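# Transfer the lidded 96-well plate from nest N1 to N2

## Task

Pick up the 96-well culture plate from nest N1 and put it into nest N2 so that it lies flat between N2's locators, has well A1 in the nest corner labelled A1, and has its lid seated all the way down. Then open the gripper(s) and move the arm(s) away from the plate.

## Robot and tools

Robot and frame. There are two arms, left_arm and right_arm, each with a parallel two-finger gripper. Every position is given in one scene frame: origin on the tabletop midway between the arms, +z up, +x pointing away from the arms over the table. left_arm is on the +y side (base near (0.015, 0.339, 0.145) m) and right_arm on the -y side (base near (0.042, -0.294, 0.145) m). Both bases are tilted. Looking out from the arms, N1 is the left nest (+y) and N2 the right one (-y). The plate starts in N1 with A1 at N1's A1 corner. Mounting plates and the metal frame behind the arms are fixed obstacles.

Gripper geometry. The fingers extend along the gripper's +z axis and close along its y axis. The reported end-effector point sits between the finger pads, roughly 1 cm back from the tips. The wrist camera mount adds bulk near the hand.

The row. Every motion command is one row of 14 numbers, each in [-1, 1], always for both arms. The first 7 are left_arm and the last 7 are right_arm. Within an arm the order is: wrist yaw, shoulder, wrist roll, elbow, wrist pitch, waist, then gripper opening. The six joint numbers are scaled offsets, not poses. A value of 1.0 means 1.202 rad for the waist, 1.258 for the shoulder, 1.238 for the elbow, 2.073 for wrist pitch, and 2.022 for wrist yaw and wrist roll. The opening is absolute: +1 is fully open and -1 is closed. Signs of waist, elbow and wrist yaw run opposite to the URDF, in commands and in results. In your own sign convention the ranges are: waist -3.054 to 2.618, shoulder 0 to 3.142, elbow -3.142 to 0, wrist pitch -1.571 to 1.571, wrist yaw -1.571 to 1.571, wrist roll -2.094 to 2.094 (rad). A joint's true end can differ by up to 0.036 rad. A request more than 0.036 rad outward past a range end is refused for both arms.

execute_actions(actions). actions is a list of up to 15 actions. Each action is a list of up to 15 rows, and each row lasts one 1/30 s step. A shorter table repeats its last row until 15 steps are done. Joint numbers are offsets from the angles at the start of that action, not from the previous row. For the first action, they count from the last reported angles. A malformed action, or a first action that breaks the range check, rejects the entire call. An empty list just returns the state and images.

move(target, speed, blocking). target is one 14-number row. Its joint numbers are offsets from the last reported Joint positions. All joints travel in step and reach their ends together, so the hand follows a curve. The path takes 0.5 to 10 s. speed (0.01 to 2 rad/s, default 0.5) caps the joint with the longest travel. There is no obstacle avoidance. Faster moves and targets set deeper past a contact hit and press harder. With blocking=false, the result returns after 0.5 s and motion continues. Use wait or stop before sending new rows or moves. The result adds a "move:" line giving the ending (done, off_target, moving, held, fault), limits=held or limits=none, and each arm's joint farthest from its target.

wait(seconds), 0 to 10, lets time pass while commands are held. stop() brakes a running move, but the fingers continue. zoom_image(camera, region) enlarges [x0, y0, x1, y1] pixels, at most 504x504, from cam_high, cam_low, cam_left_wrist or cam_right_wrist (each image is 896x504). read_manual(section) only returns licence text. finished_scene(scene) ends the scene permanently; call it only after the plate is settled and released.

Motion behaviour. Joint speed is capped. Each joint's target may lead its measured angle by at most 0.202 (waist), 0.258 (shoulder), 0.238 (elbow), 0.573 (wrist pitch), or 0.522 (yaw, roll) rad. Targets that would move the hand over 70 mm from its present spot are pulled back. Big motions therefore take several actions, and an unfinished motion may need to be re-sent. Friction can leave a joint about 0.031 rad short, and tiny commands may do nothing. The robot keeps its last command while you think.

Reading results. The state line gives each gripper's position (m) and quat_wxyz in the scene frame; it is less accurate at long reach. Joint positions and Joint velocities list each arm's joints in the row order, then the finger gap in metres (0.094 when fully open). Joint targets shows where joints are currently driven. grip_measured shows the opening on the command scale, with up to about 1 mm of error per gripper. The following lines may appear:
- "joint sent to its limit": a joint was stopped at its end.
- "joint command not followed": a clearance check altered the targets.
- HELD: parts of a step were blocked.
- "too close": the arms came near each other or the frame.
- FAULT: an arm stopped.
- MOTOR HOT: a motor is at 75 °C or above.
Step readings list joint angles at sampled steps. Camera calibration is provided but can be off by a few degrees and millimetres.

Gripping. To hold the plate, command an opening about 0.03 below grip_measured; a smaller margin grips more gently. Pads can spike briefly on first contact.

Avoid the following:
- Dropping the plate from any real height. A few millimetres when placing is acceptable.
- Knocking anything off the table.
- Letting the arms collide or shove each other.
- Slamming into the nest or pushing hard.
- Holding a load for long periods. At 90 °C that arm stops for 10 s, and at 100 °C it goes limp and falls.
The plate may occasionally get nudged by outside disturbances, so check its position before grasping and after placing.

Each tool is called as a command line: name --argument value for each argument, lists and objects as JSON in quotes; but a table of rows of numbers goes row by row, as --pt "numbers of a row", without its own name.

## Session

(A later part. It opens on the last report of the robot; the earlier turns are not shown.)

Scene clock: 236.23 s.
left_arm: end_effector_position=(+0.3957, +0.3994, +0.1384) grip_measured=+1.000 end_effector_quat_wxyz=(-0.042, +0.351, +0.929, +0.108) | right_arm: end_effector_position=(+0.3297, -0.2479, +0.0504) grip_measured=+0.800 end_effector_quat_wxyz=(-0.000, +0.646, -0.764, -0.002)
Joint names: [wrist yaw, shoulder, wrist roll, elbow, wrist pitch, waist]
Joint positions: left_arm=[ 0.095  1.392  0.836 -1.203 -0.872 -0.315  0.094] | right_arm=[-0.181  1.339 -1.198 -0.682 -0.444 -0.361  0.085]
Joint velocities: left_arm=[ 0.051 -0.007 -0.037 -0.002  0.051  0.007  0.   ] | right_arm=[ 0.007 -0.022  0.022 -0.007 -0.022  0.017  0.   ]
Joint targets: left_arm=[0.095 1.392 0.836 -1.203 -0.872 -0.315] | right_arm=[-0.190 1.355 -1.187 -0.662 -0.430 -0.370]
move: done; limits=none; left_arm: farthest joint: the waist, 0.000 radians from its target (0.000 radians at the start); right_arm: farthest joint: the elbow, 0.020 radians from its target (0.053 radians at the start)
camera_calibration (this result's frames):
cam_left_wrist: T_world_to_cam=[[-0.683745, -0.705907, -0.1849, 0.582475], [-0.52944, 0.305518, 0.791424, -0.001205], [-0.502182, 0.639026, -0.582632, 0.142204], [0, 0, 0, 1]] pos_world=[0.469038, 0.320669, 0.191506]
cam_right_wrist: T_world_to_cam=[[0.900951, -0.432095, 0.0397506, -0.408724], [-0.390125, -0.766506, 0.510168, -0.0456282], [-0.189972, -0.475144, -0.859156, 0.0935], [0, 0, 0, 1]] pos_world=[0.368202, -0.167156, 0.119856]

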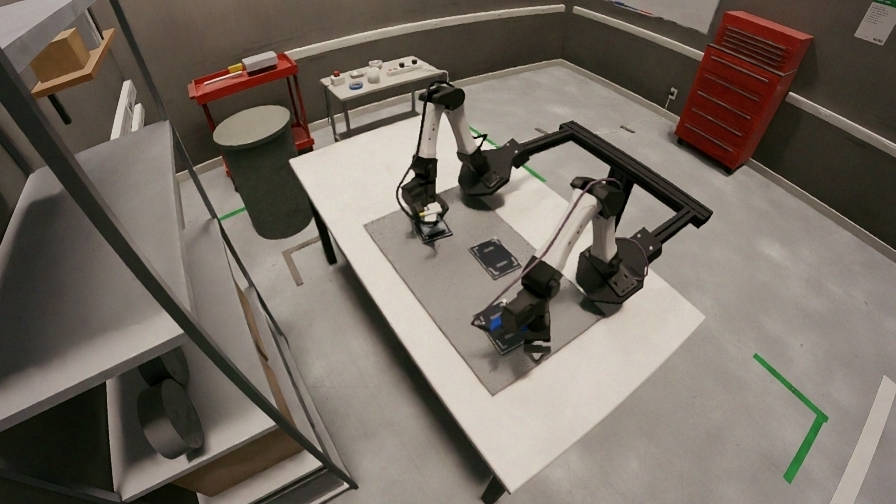

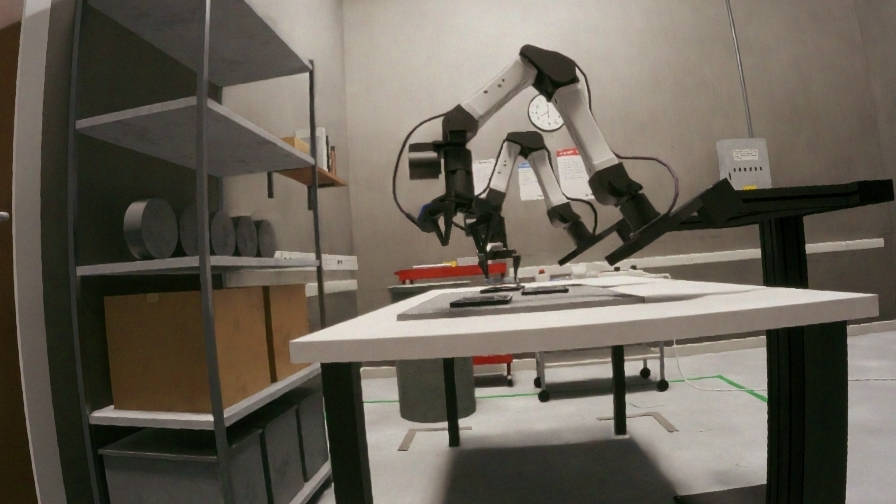

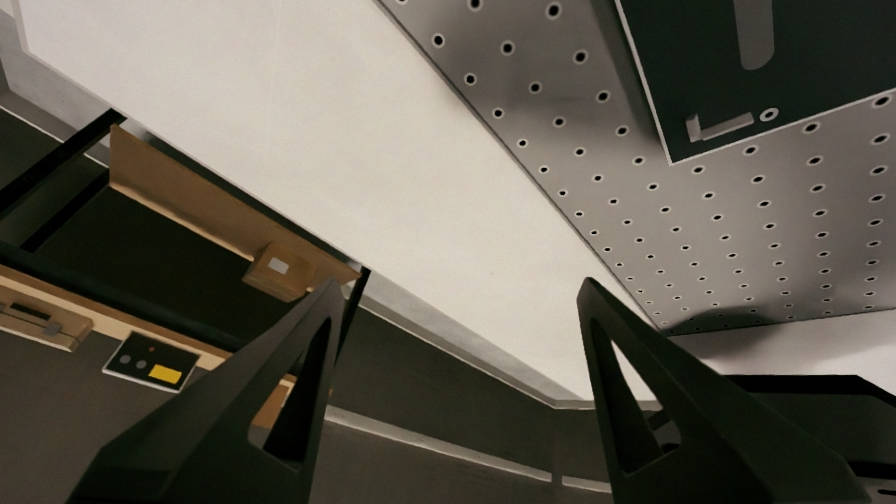

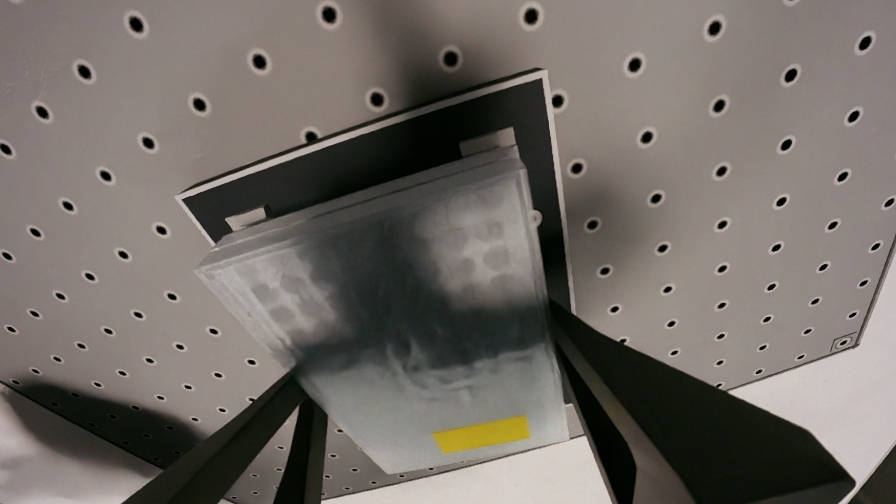

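move --target '[0,0,0,0,0,0,1, 0,0.04,0,0.031,0.03,0.018,0.72]' --speed 0.04

zoom_image --camera "cam_right_wrist" --region '[170,60,570,290]'

Scene clock: 250.60 s.
left_arm: end_effector_position=(+0.3957, +0.3994, +0.1384) grip_measured=+1.000 end_effector_quat_wxyz=(-0.042, +0.351, +0.929, +0.108) | right_arm: end_effector_position=(+0.3271, -0.2508, +0.0397) grip_measured=+0.800 end_effector_quat_wxyz=(+0.004, +0.641, -0.767, -0.000)
Joint names: [wrist yaw, shoulder, wrist roll, elbow, wrist pitch, waist]
Joint positions: left_arm=[ 0.095  1.392  0.836 -1.203 -0.872 -0.315  0.094] | right_arm=[-0.181  1.373 -1.198 -0.665 -0.397 -0.348  0.085]
Joint velocities: left_arm=[ 0.051  0.012  0.022 -0.002 -0.037 -0.002  0.   ] | right_arm=[ 0.051 -0.007  0.007 -0.007 -0.037  0.017  0.   ]
Joint targets: left_arm=[0.095 1.392 0.836 -1.203 -0.872 -0.315] | right_arm=[-0.181 1.390 -1.198 -0.644 -0.382 -0.340]
move: off_target (right_arm); limits=none; left_arm: farthest joint: the waist, 0.000 radians from its target (0.000 radians at the start); right_arm: farthest joint: the elbow, 0.021 radians from its target (0.039 radians at the start)
camera_calibration (this result's frames):
cam_left_wrist: T_world_to_cam=[[-0.683745, -0.705907, -0.1849, 0.582475], [-0.52944, 0.305518, 0.791424, -0.001205], [-0.502182, 0.639026, -0.582632, 0.142204], [0, 0, 0, 1]] pos_world=[0.469038, 0.320669, 0.191506]
cam_right_wrist: T_world_to_cam=[[0.896264, -0.441873, 0.0382059, -0.407969], [-0.395921, -0.758273, 0.517946, -0.0397067], [-0.199896, -0.479343, -0.854559, 0.084444], [0, 0, 0, 1]] pos_world=[0.366807, -0.169902, 0.108315]

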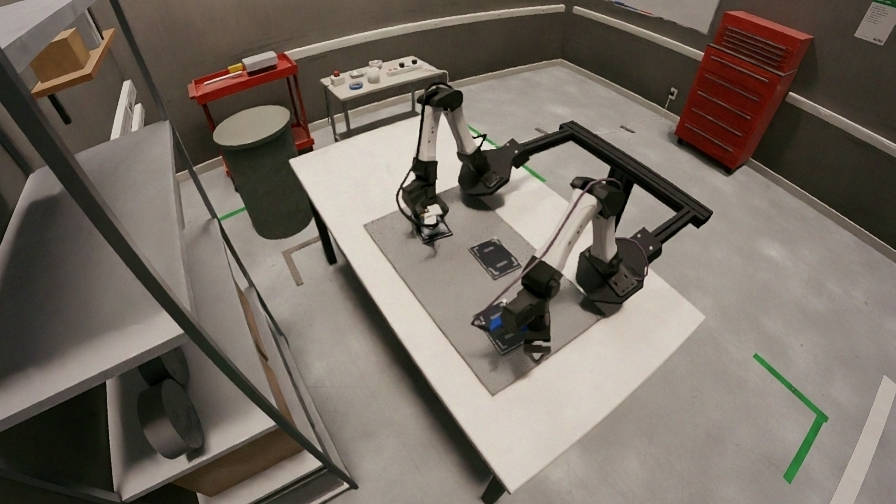

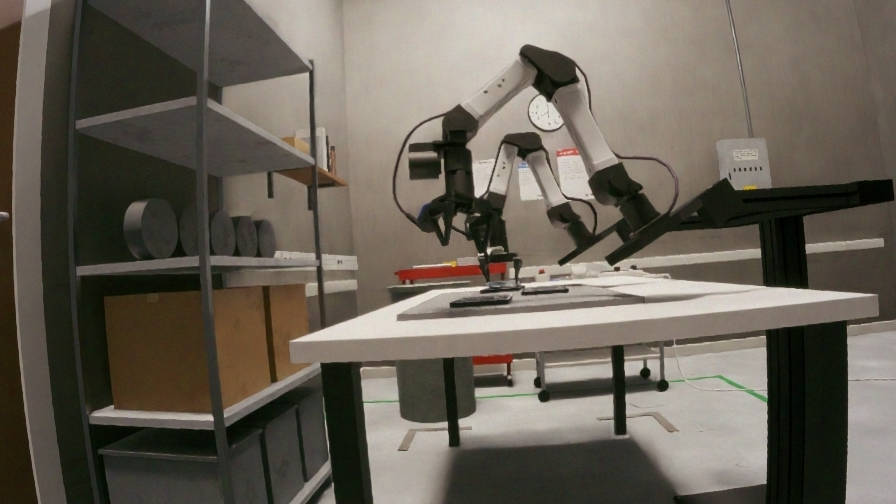

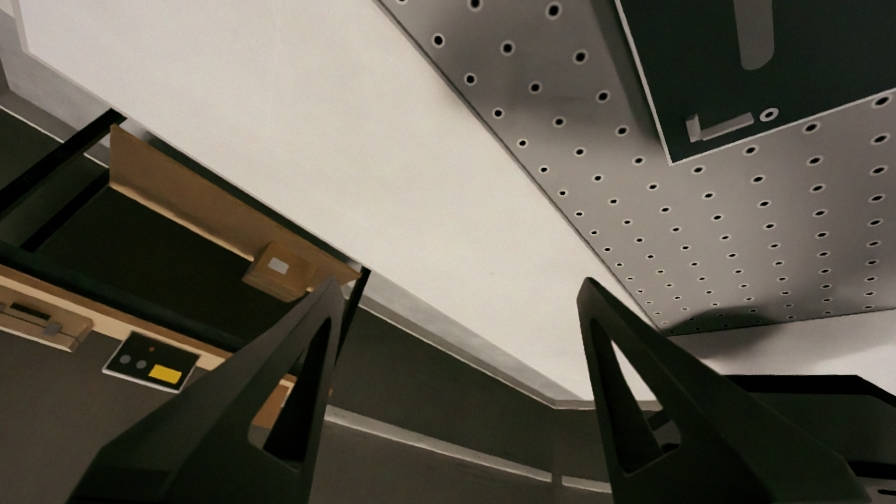

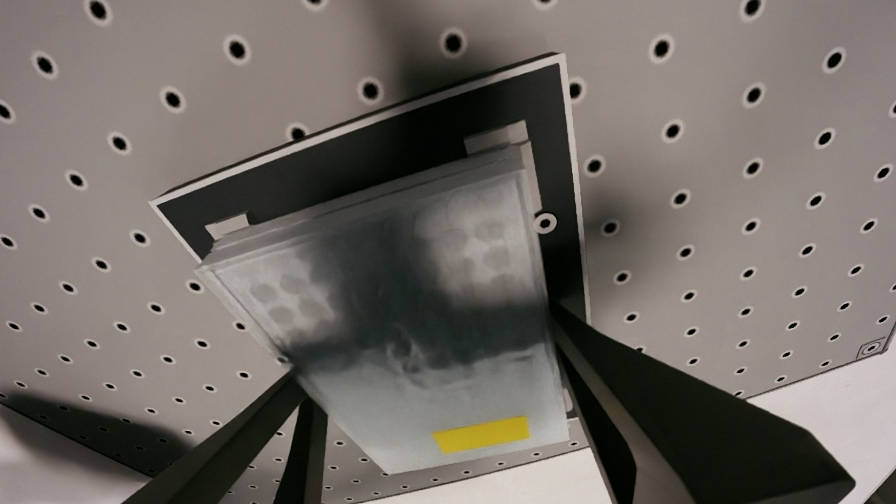

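Region (170, 60, 570, 290) of cam_right_wrist's 896x504 image, scaled by 1.260, with more detail than that image has; it fills the top 290 rows of this view, and the rest is white.

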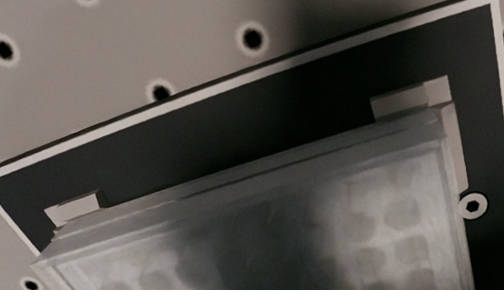

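move --target '[0,0,0,0,0,0,1, 0,0.041,0,0.025,0.03,0.009,0.72]' --speed 0.03

zoom_image --camera "cam_right_wrist" --region '[150,60,600,290]'

Scene clock: 261.27 s.
left_arm: end_effector_position=(+0.3957, +0.3994, +0.1384) grip_measured=+1.000 end_effector_quat_wxyz=(-0.042, +0.351, +0.929, +0.108) | right_arm: end_effector_position=(+0.3270, -0.2514, +0.0372) grip_measured=+0.800 end_effector_quat_wxyz=(+0.007, +0.642, -0.767, +0.001)
Joint names: [wrist yaw, shoulder, wrist roll, elbow, wrist pitch, waist]
Joint positions: left_arm=[ 0.095  1.392  0.836 -1.203 -0.872 -0.315  0.094] | right_arm=[-0.187  1.385 -1.199 -0.665 -0.388 -0.347  0.085]
Joint velocities: left_arm=[ 0.066 -0.002  0.051  0.012 -0.007  0.002  0.   ] | right_arm=[ 0.022  0.002 -0.007  0.002 -0.007  0.022 -0.001]
Joint targets: left_arm=[0.095 1.392 0.836 -1.203 -0.872 -0.315] | right_arm=[-0.182 1.425 -1.198 -0.634 -0.335 -0.337]
move: off_target (right_arm); limits=none; left_arm: farthest joint: the waist, 0.000 radians from its target (0.000 radians at the start); right_arm: farthest joint: the wrist pitch, 0.053 radians from its target (0.061 radians at the start)
camera_calibration (this result's frames):
cam_left_wrist: T_world_to_cam=[[-0.683745, -0.705907, -0.1849, 0.582475], [-0.52944, 0.305518, 0.791424, -0.001205], [-0.502182, 0.639026, -0.582632, 0.142204], [0, 0, 0, 1]] pos_world=[0.469038, 0.320669, 0.191506]
cam_right_wrist: T_world_to_cam=[[0.896788, -0.440709, 0.0393327, -0.408036], [-0.394169, -0.755363, 0.523505, -0.0390058], [-0.201002, -0.484976, -0.851115, 0.080799], [0, 0, 0, 1]] pos_world=[0.366788, -0.170103, 0.105238]

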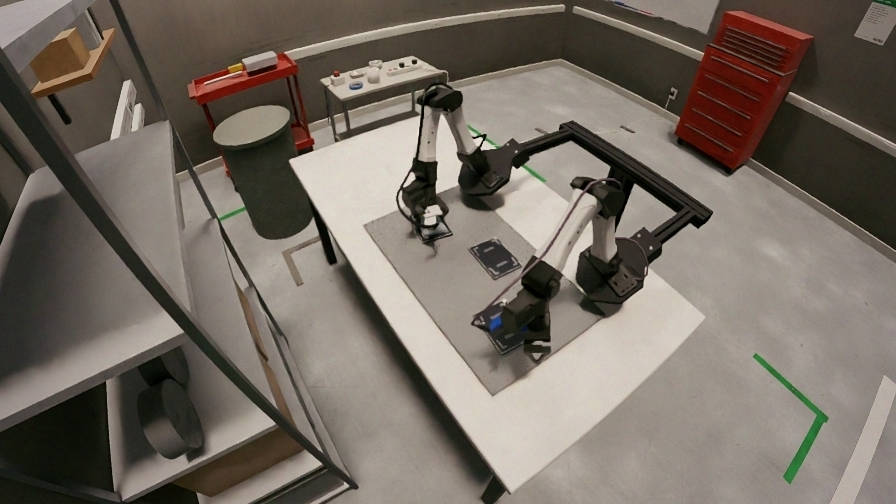

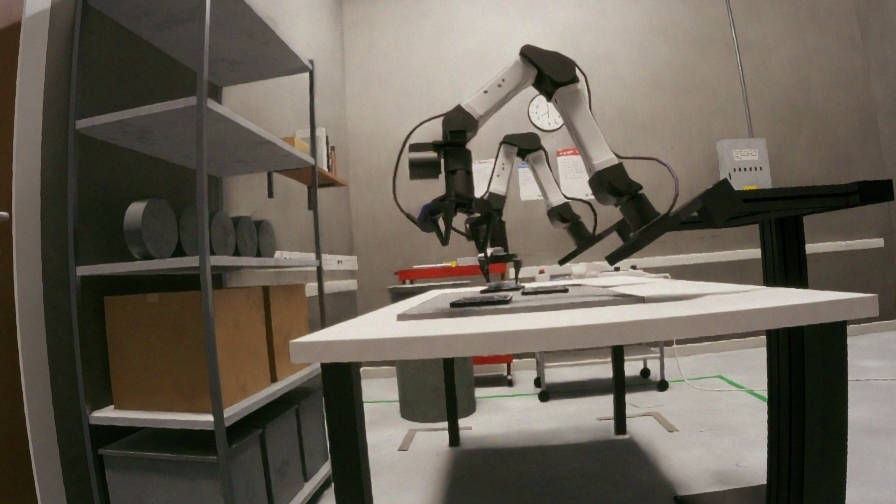

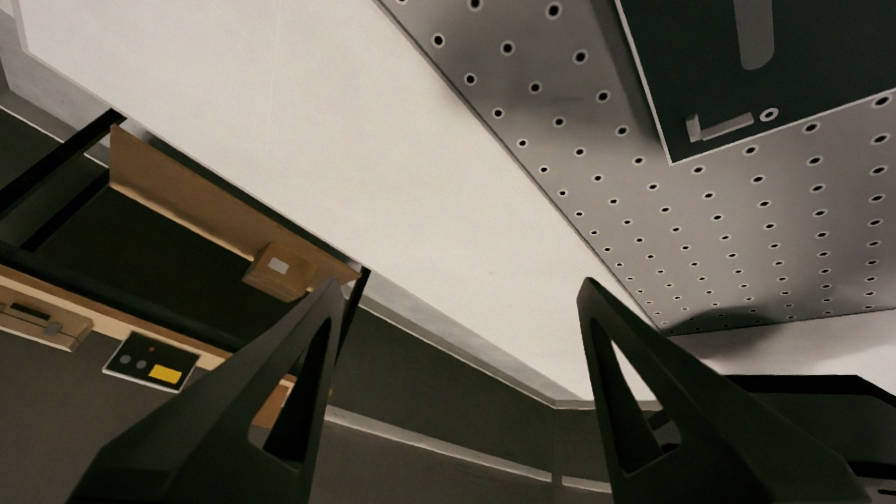

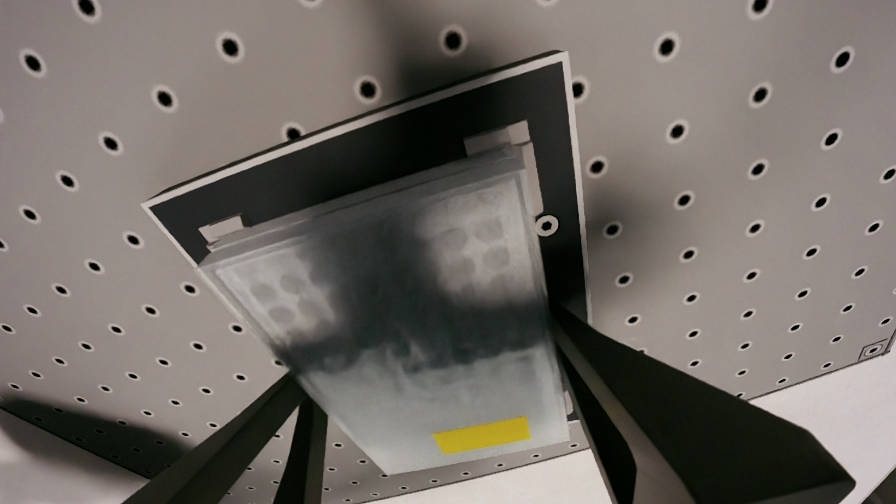

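Region (150, 60, 600, 290) of cam_right_wrist's 896x504 image, scaled by 1.120, with more detail than that image has; it fills the top 258 rows of this view, and the rest is white.

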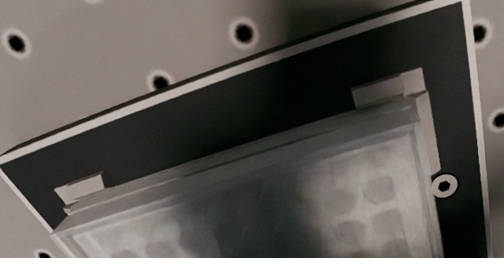

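move --target '[0,0,0,0,0,0,1, 0,0.012,0,0.01,0.004,-0.016,0.72]' --speed 0.02

zoom_image --camera "cam_right_wrist" --region '[150,60,600,290]'

Scene clock: 266.53 s.
left_arm: end_effector_position=(+0.3957, +0.3994, +0.1384) grip_measured=+1.000 end_effector_quat_wxyz=(-0.042, +0.351, +0.929, +0.108) | right_arm: end_effector_position=(+0.3268, -0.2513, +0.0375) grip_measured=+0.800 end_effector_quat_wxyz=(+0.009, +0.644, -0.765, +0.005)
Joint names: [wrist yaw, shoulder, wrist roll, elbow, wrist pitch, waist]
Joint positions: left_arm=[ 0.095  1.392  0.836 -1.203 -0.872 -0.315  0.094] | right_arm=[-0.199  1.385 -1.199 -0.665 -0.39  -0.354  0.085]
Joint velocities: left_arm=[ 0.051  0.002 -0.007  0.002  0.007  0.012  0.   ] | right_arm=[ 0.051  0.012  0.037 -0.007 -0.007 -0.007 -0.002]
Joint targets: left_arm=[0.095 1.392 0.836 -1.203 -0.872 -0.315] | right_arm=[-0.187 1.400 -1.199 -0.652 -0.380 -0.366]
move: done; limits=none; left_arm: farthest joint: the waist, 0.000 radians from its target (0.000 radians at the start); right_arm: farthest joint: the shoulder, 0.015 radians from its target (0.015 radians at the start)
camera_calibration (this result's frames):
cam_left_wrist: T_world_to_cam=[[-0.683745, -0.705907, -0.1849, 0.582475], [-0.52944, 0.305518, 0.791424, -0.001205], [-0.502182, 0.639026, -0.582632, 0.142204], [0, 0, 0, 1]] pos_world=[0.469038, 0.320669, 0.191506]
cam_right_wrist: T_world_to_cam=[[0.899689, -0.43431, 0.0439894, -0.407313], [-0.38974, -0.753772, 0.529084, -0.0403684], [-0.196629, -0.493155, -0.847428, 0.0774928], [0, 0, 0, 1]] pos_world=[0.365959, -0.169113, 0.104945]

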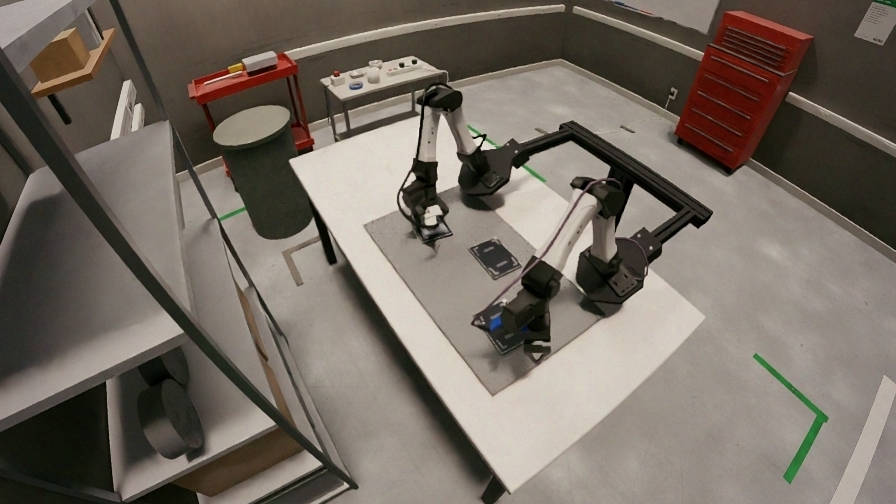

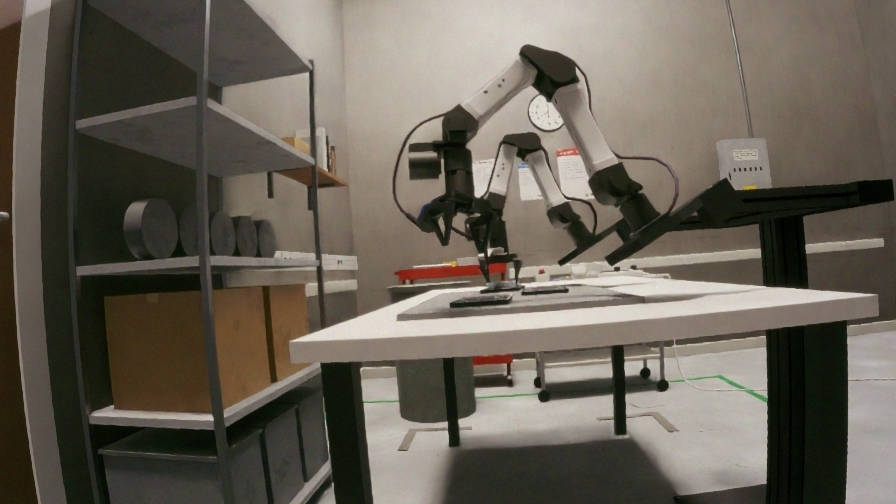

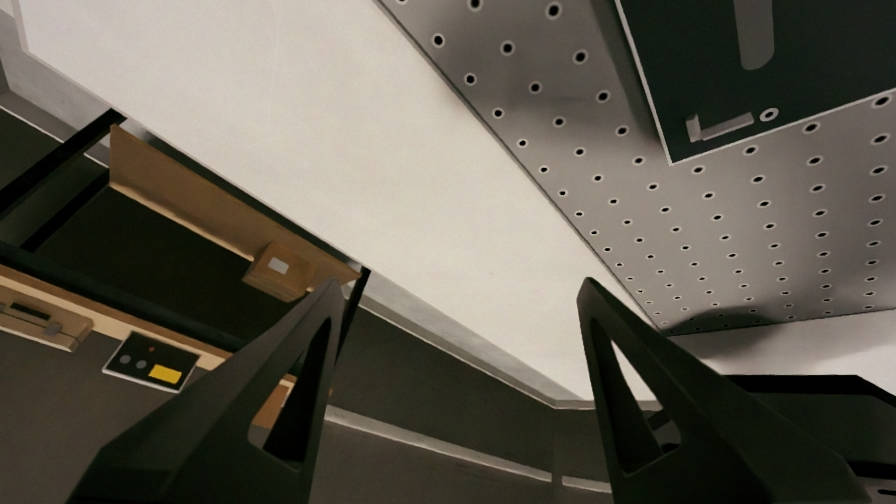

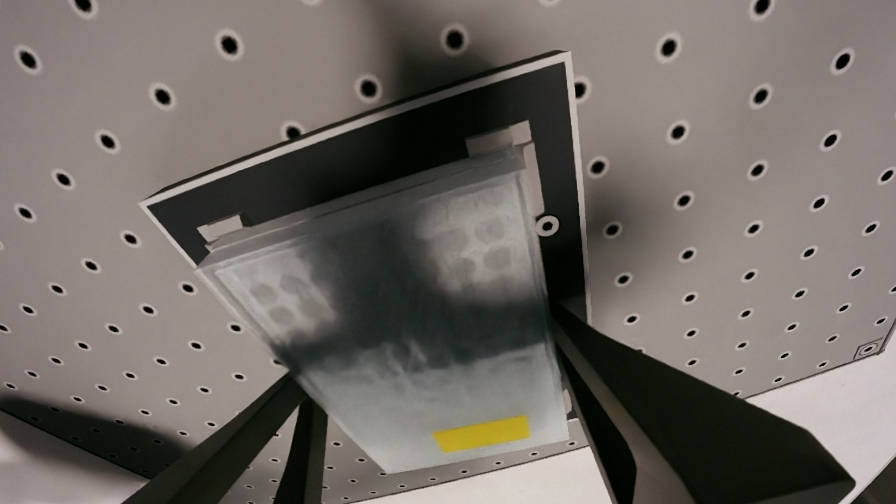

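Region (150, 60, 600, 290) of cam_right_wrist's 896x504 image, scaled by 1.120, with more detail than that image has; it fills the top 258 rows of this view, and the rest is white.

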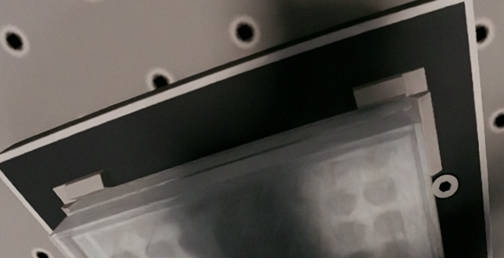

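move --target '[0,0,0,0,0,0,1, 0.012,-0.022,0,0,-0.006,0,0.72]' --speed 0.02

zoom_image --camera "cam_right_wrist" --region '[170,90,590,290]'

zoom_image --camera "cam_low" --region '[450,250,560,310]'

Scene clock: 276.33 s.
left_arm: end_effector_position=(+0.3957, +0.3994, +0.1384) grip_measured=+1.000 end_effector_quat_wxyz=(-0.042, +0.351, +0.929, +0.108) | right_arm: end_effector_position=(+0.3271, -0.2512, +0.0382) grip_measured=+0.800 end_effector_quat_wxyz=(+0.008, +0.644, -0.765, +0.005)
Joint names: [wrist yaw, shoulder, wrist roll, elbow, wrist pitch, waist]
Joint positions: left_arm=[ 0.095  1.392  0.836 -1.203 -0.872 -0.315  0.094] | right_arm=[-0.198  1.381 -1.199 -0.665 -0.391 -0.354  0.085]
Joint velocities: left_arm=[0.051 0.002 0.007 0.017 0.007 0.007 0.   ] | right_arm=[-0.007 -0.012 -0.007 -0.007 -0.066 -0.017 -0.001]
Joint targets: left_arm=[0.095 1.392 0.836 -1.203 -0.872 -0.315] | right_arm=[-0.174 1.357 -1.199 -0.665 -0.402 -0.354]
move: off_target (right_arm); limits=none; left_arm: farthest joint: the waist, 0.000 radians from its target (0.000 radians at the start); right_arm: farthest joint: the shoulder, 0.024 radians from its target (0.028 radians at the start)
camera_calibration (this result's frames):
cam_left_wrist: T_world_to_cam=[[-0.683745, -0.705907, -0.1849, 0.582475], [-0.52944, 0.305518, 0.791424, -0.001205], [-0.502182, 0.639026, -0.582632, 0.142204], [0, 0, 0, 1]] pos_world=[0.469038, 0.320669, 0.191506]
cam_right_wrist: T_world_to_cam=[[0.899461, -0.434676, 0.0450212, -0.407642], [-0.390897, -0.754226, 0.527583, -0.0402824], [-0.195372, -0.492138, -0.84831, 0.0780807], [0, 0, 0, 1]] pos_world=[0.366166, -0.169148, 0.105841]

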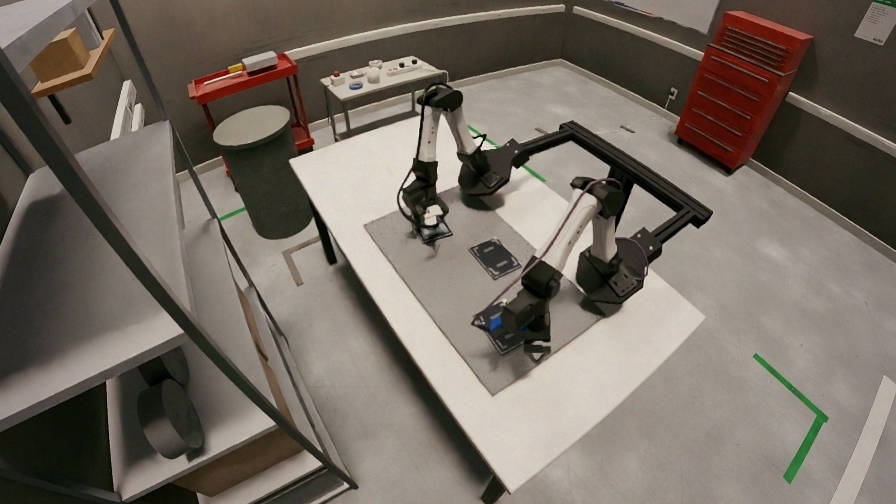

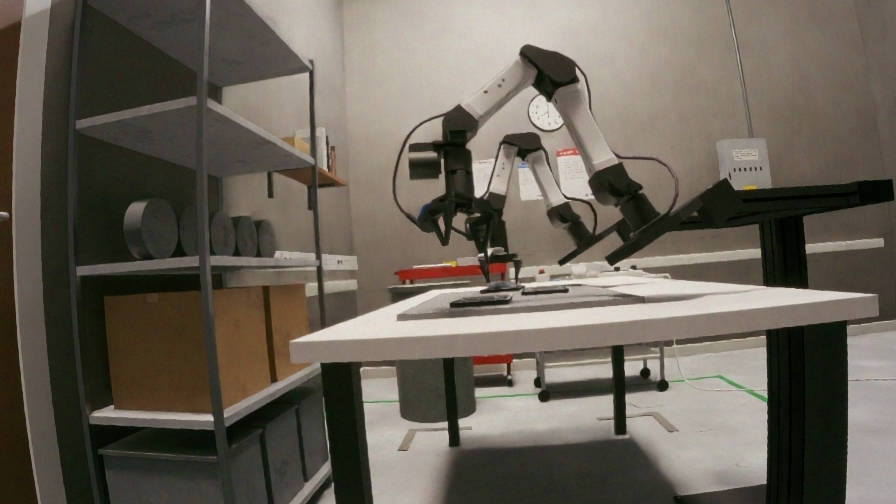

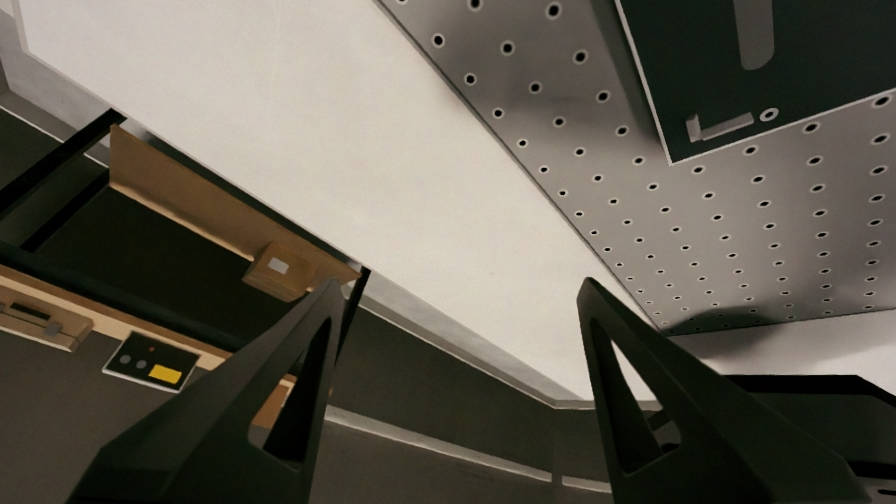

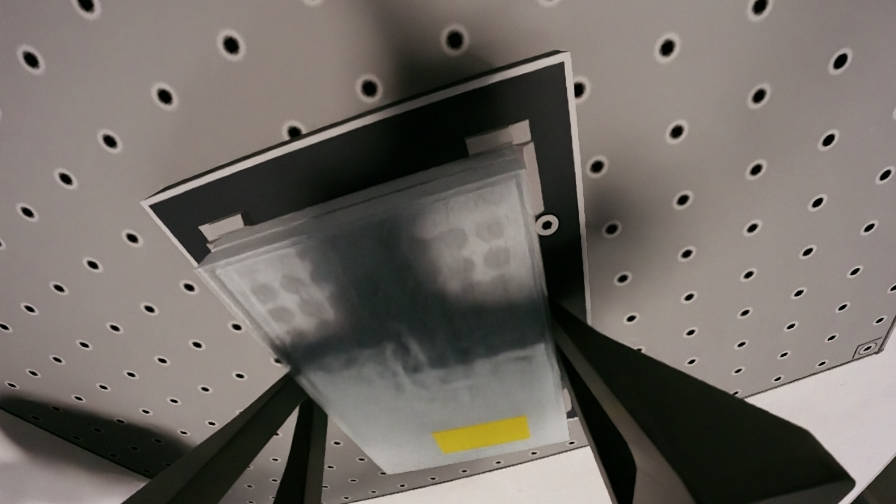

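Region (170, 90, 590, 290) of cam_right_wrist's 896x504 image, scaled by 1.200, with more detail than that image has; it fills the top 240 rows of this view, and the rest is white.

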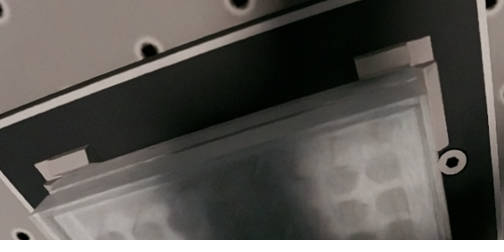

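Region (450, 250, 560, 310) of cam_low's 896x504 image, scaled by 4.582, with more detail than that image has; it fills the top 275 rows of this view, and the rest is white.

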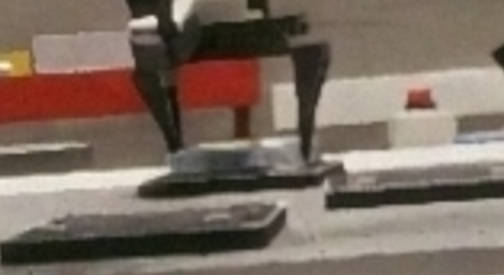

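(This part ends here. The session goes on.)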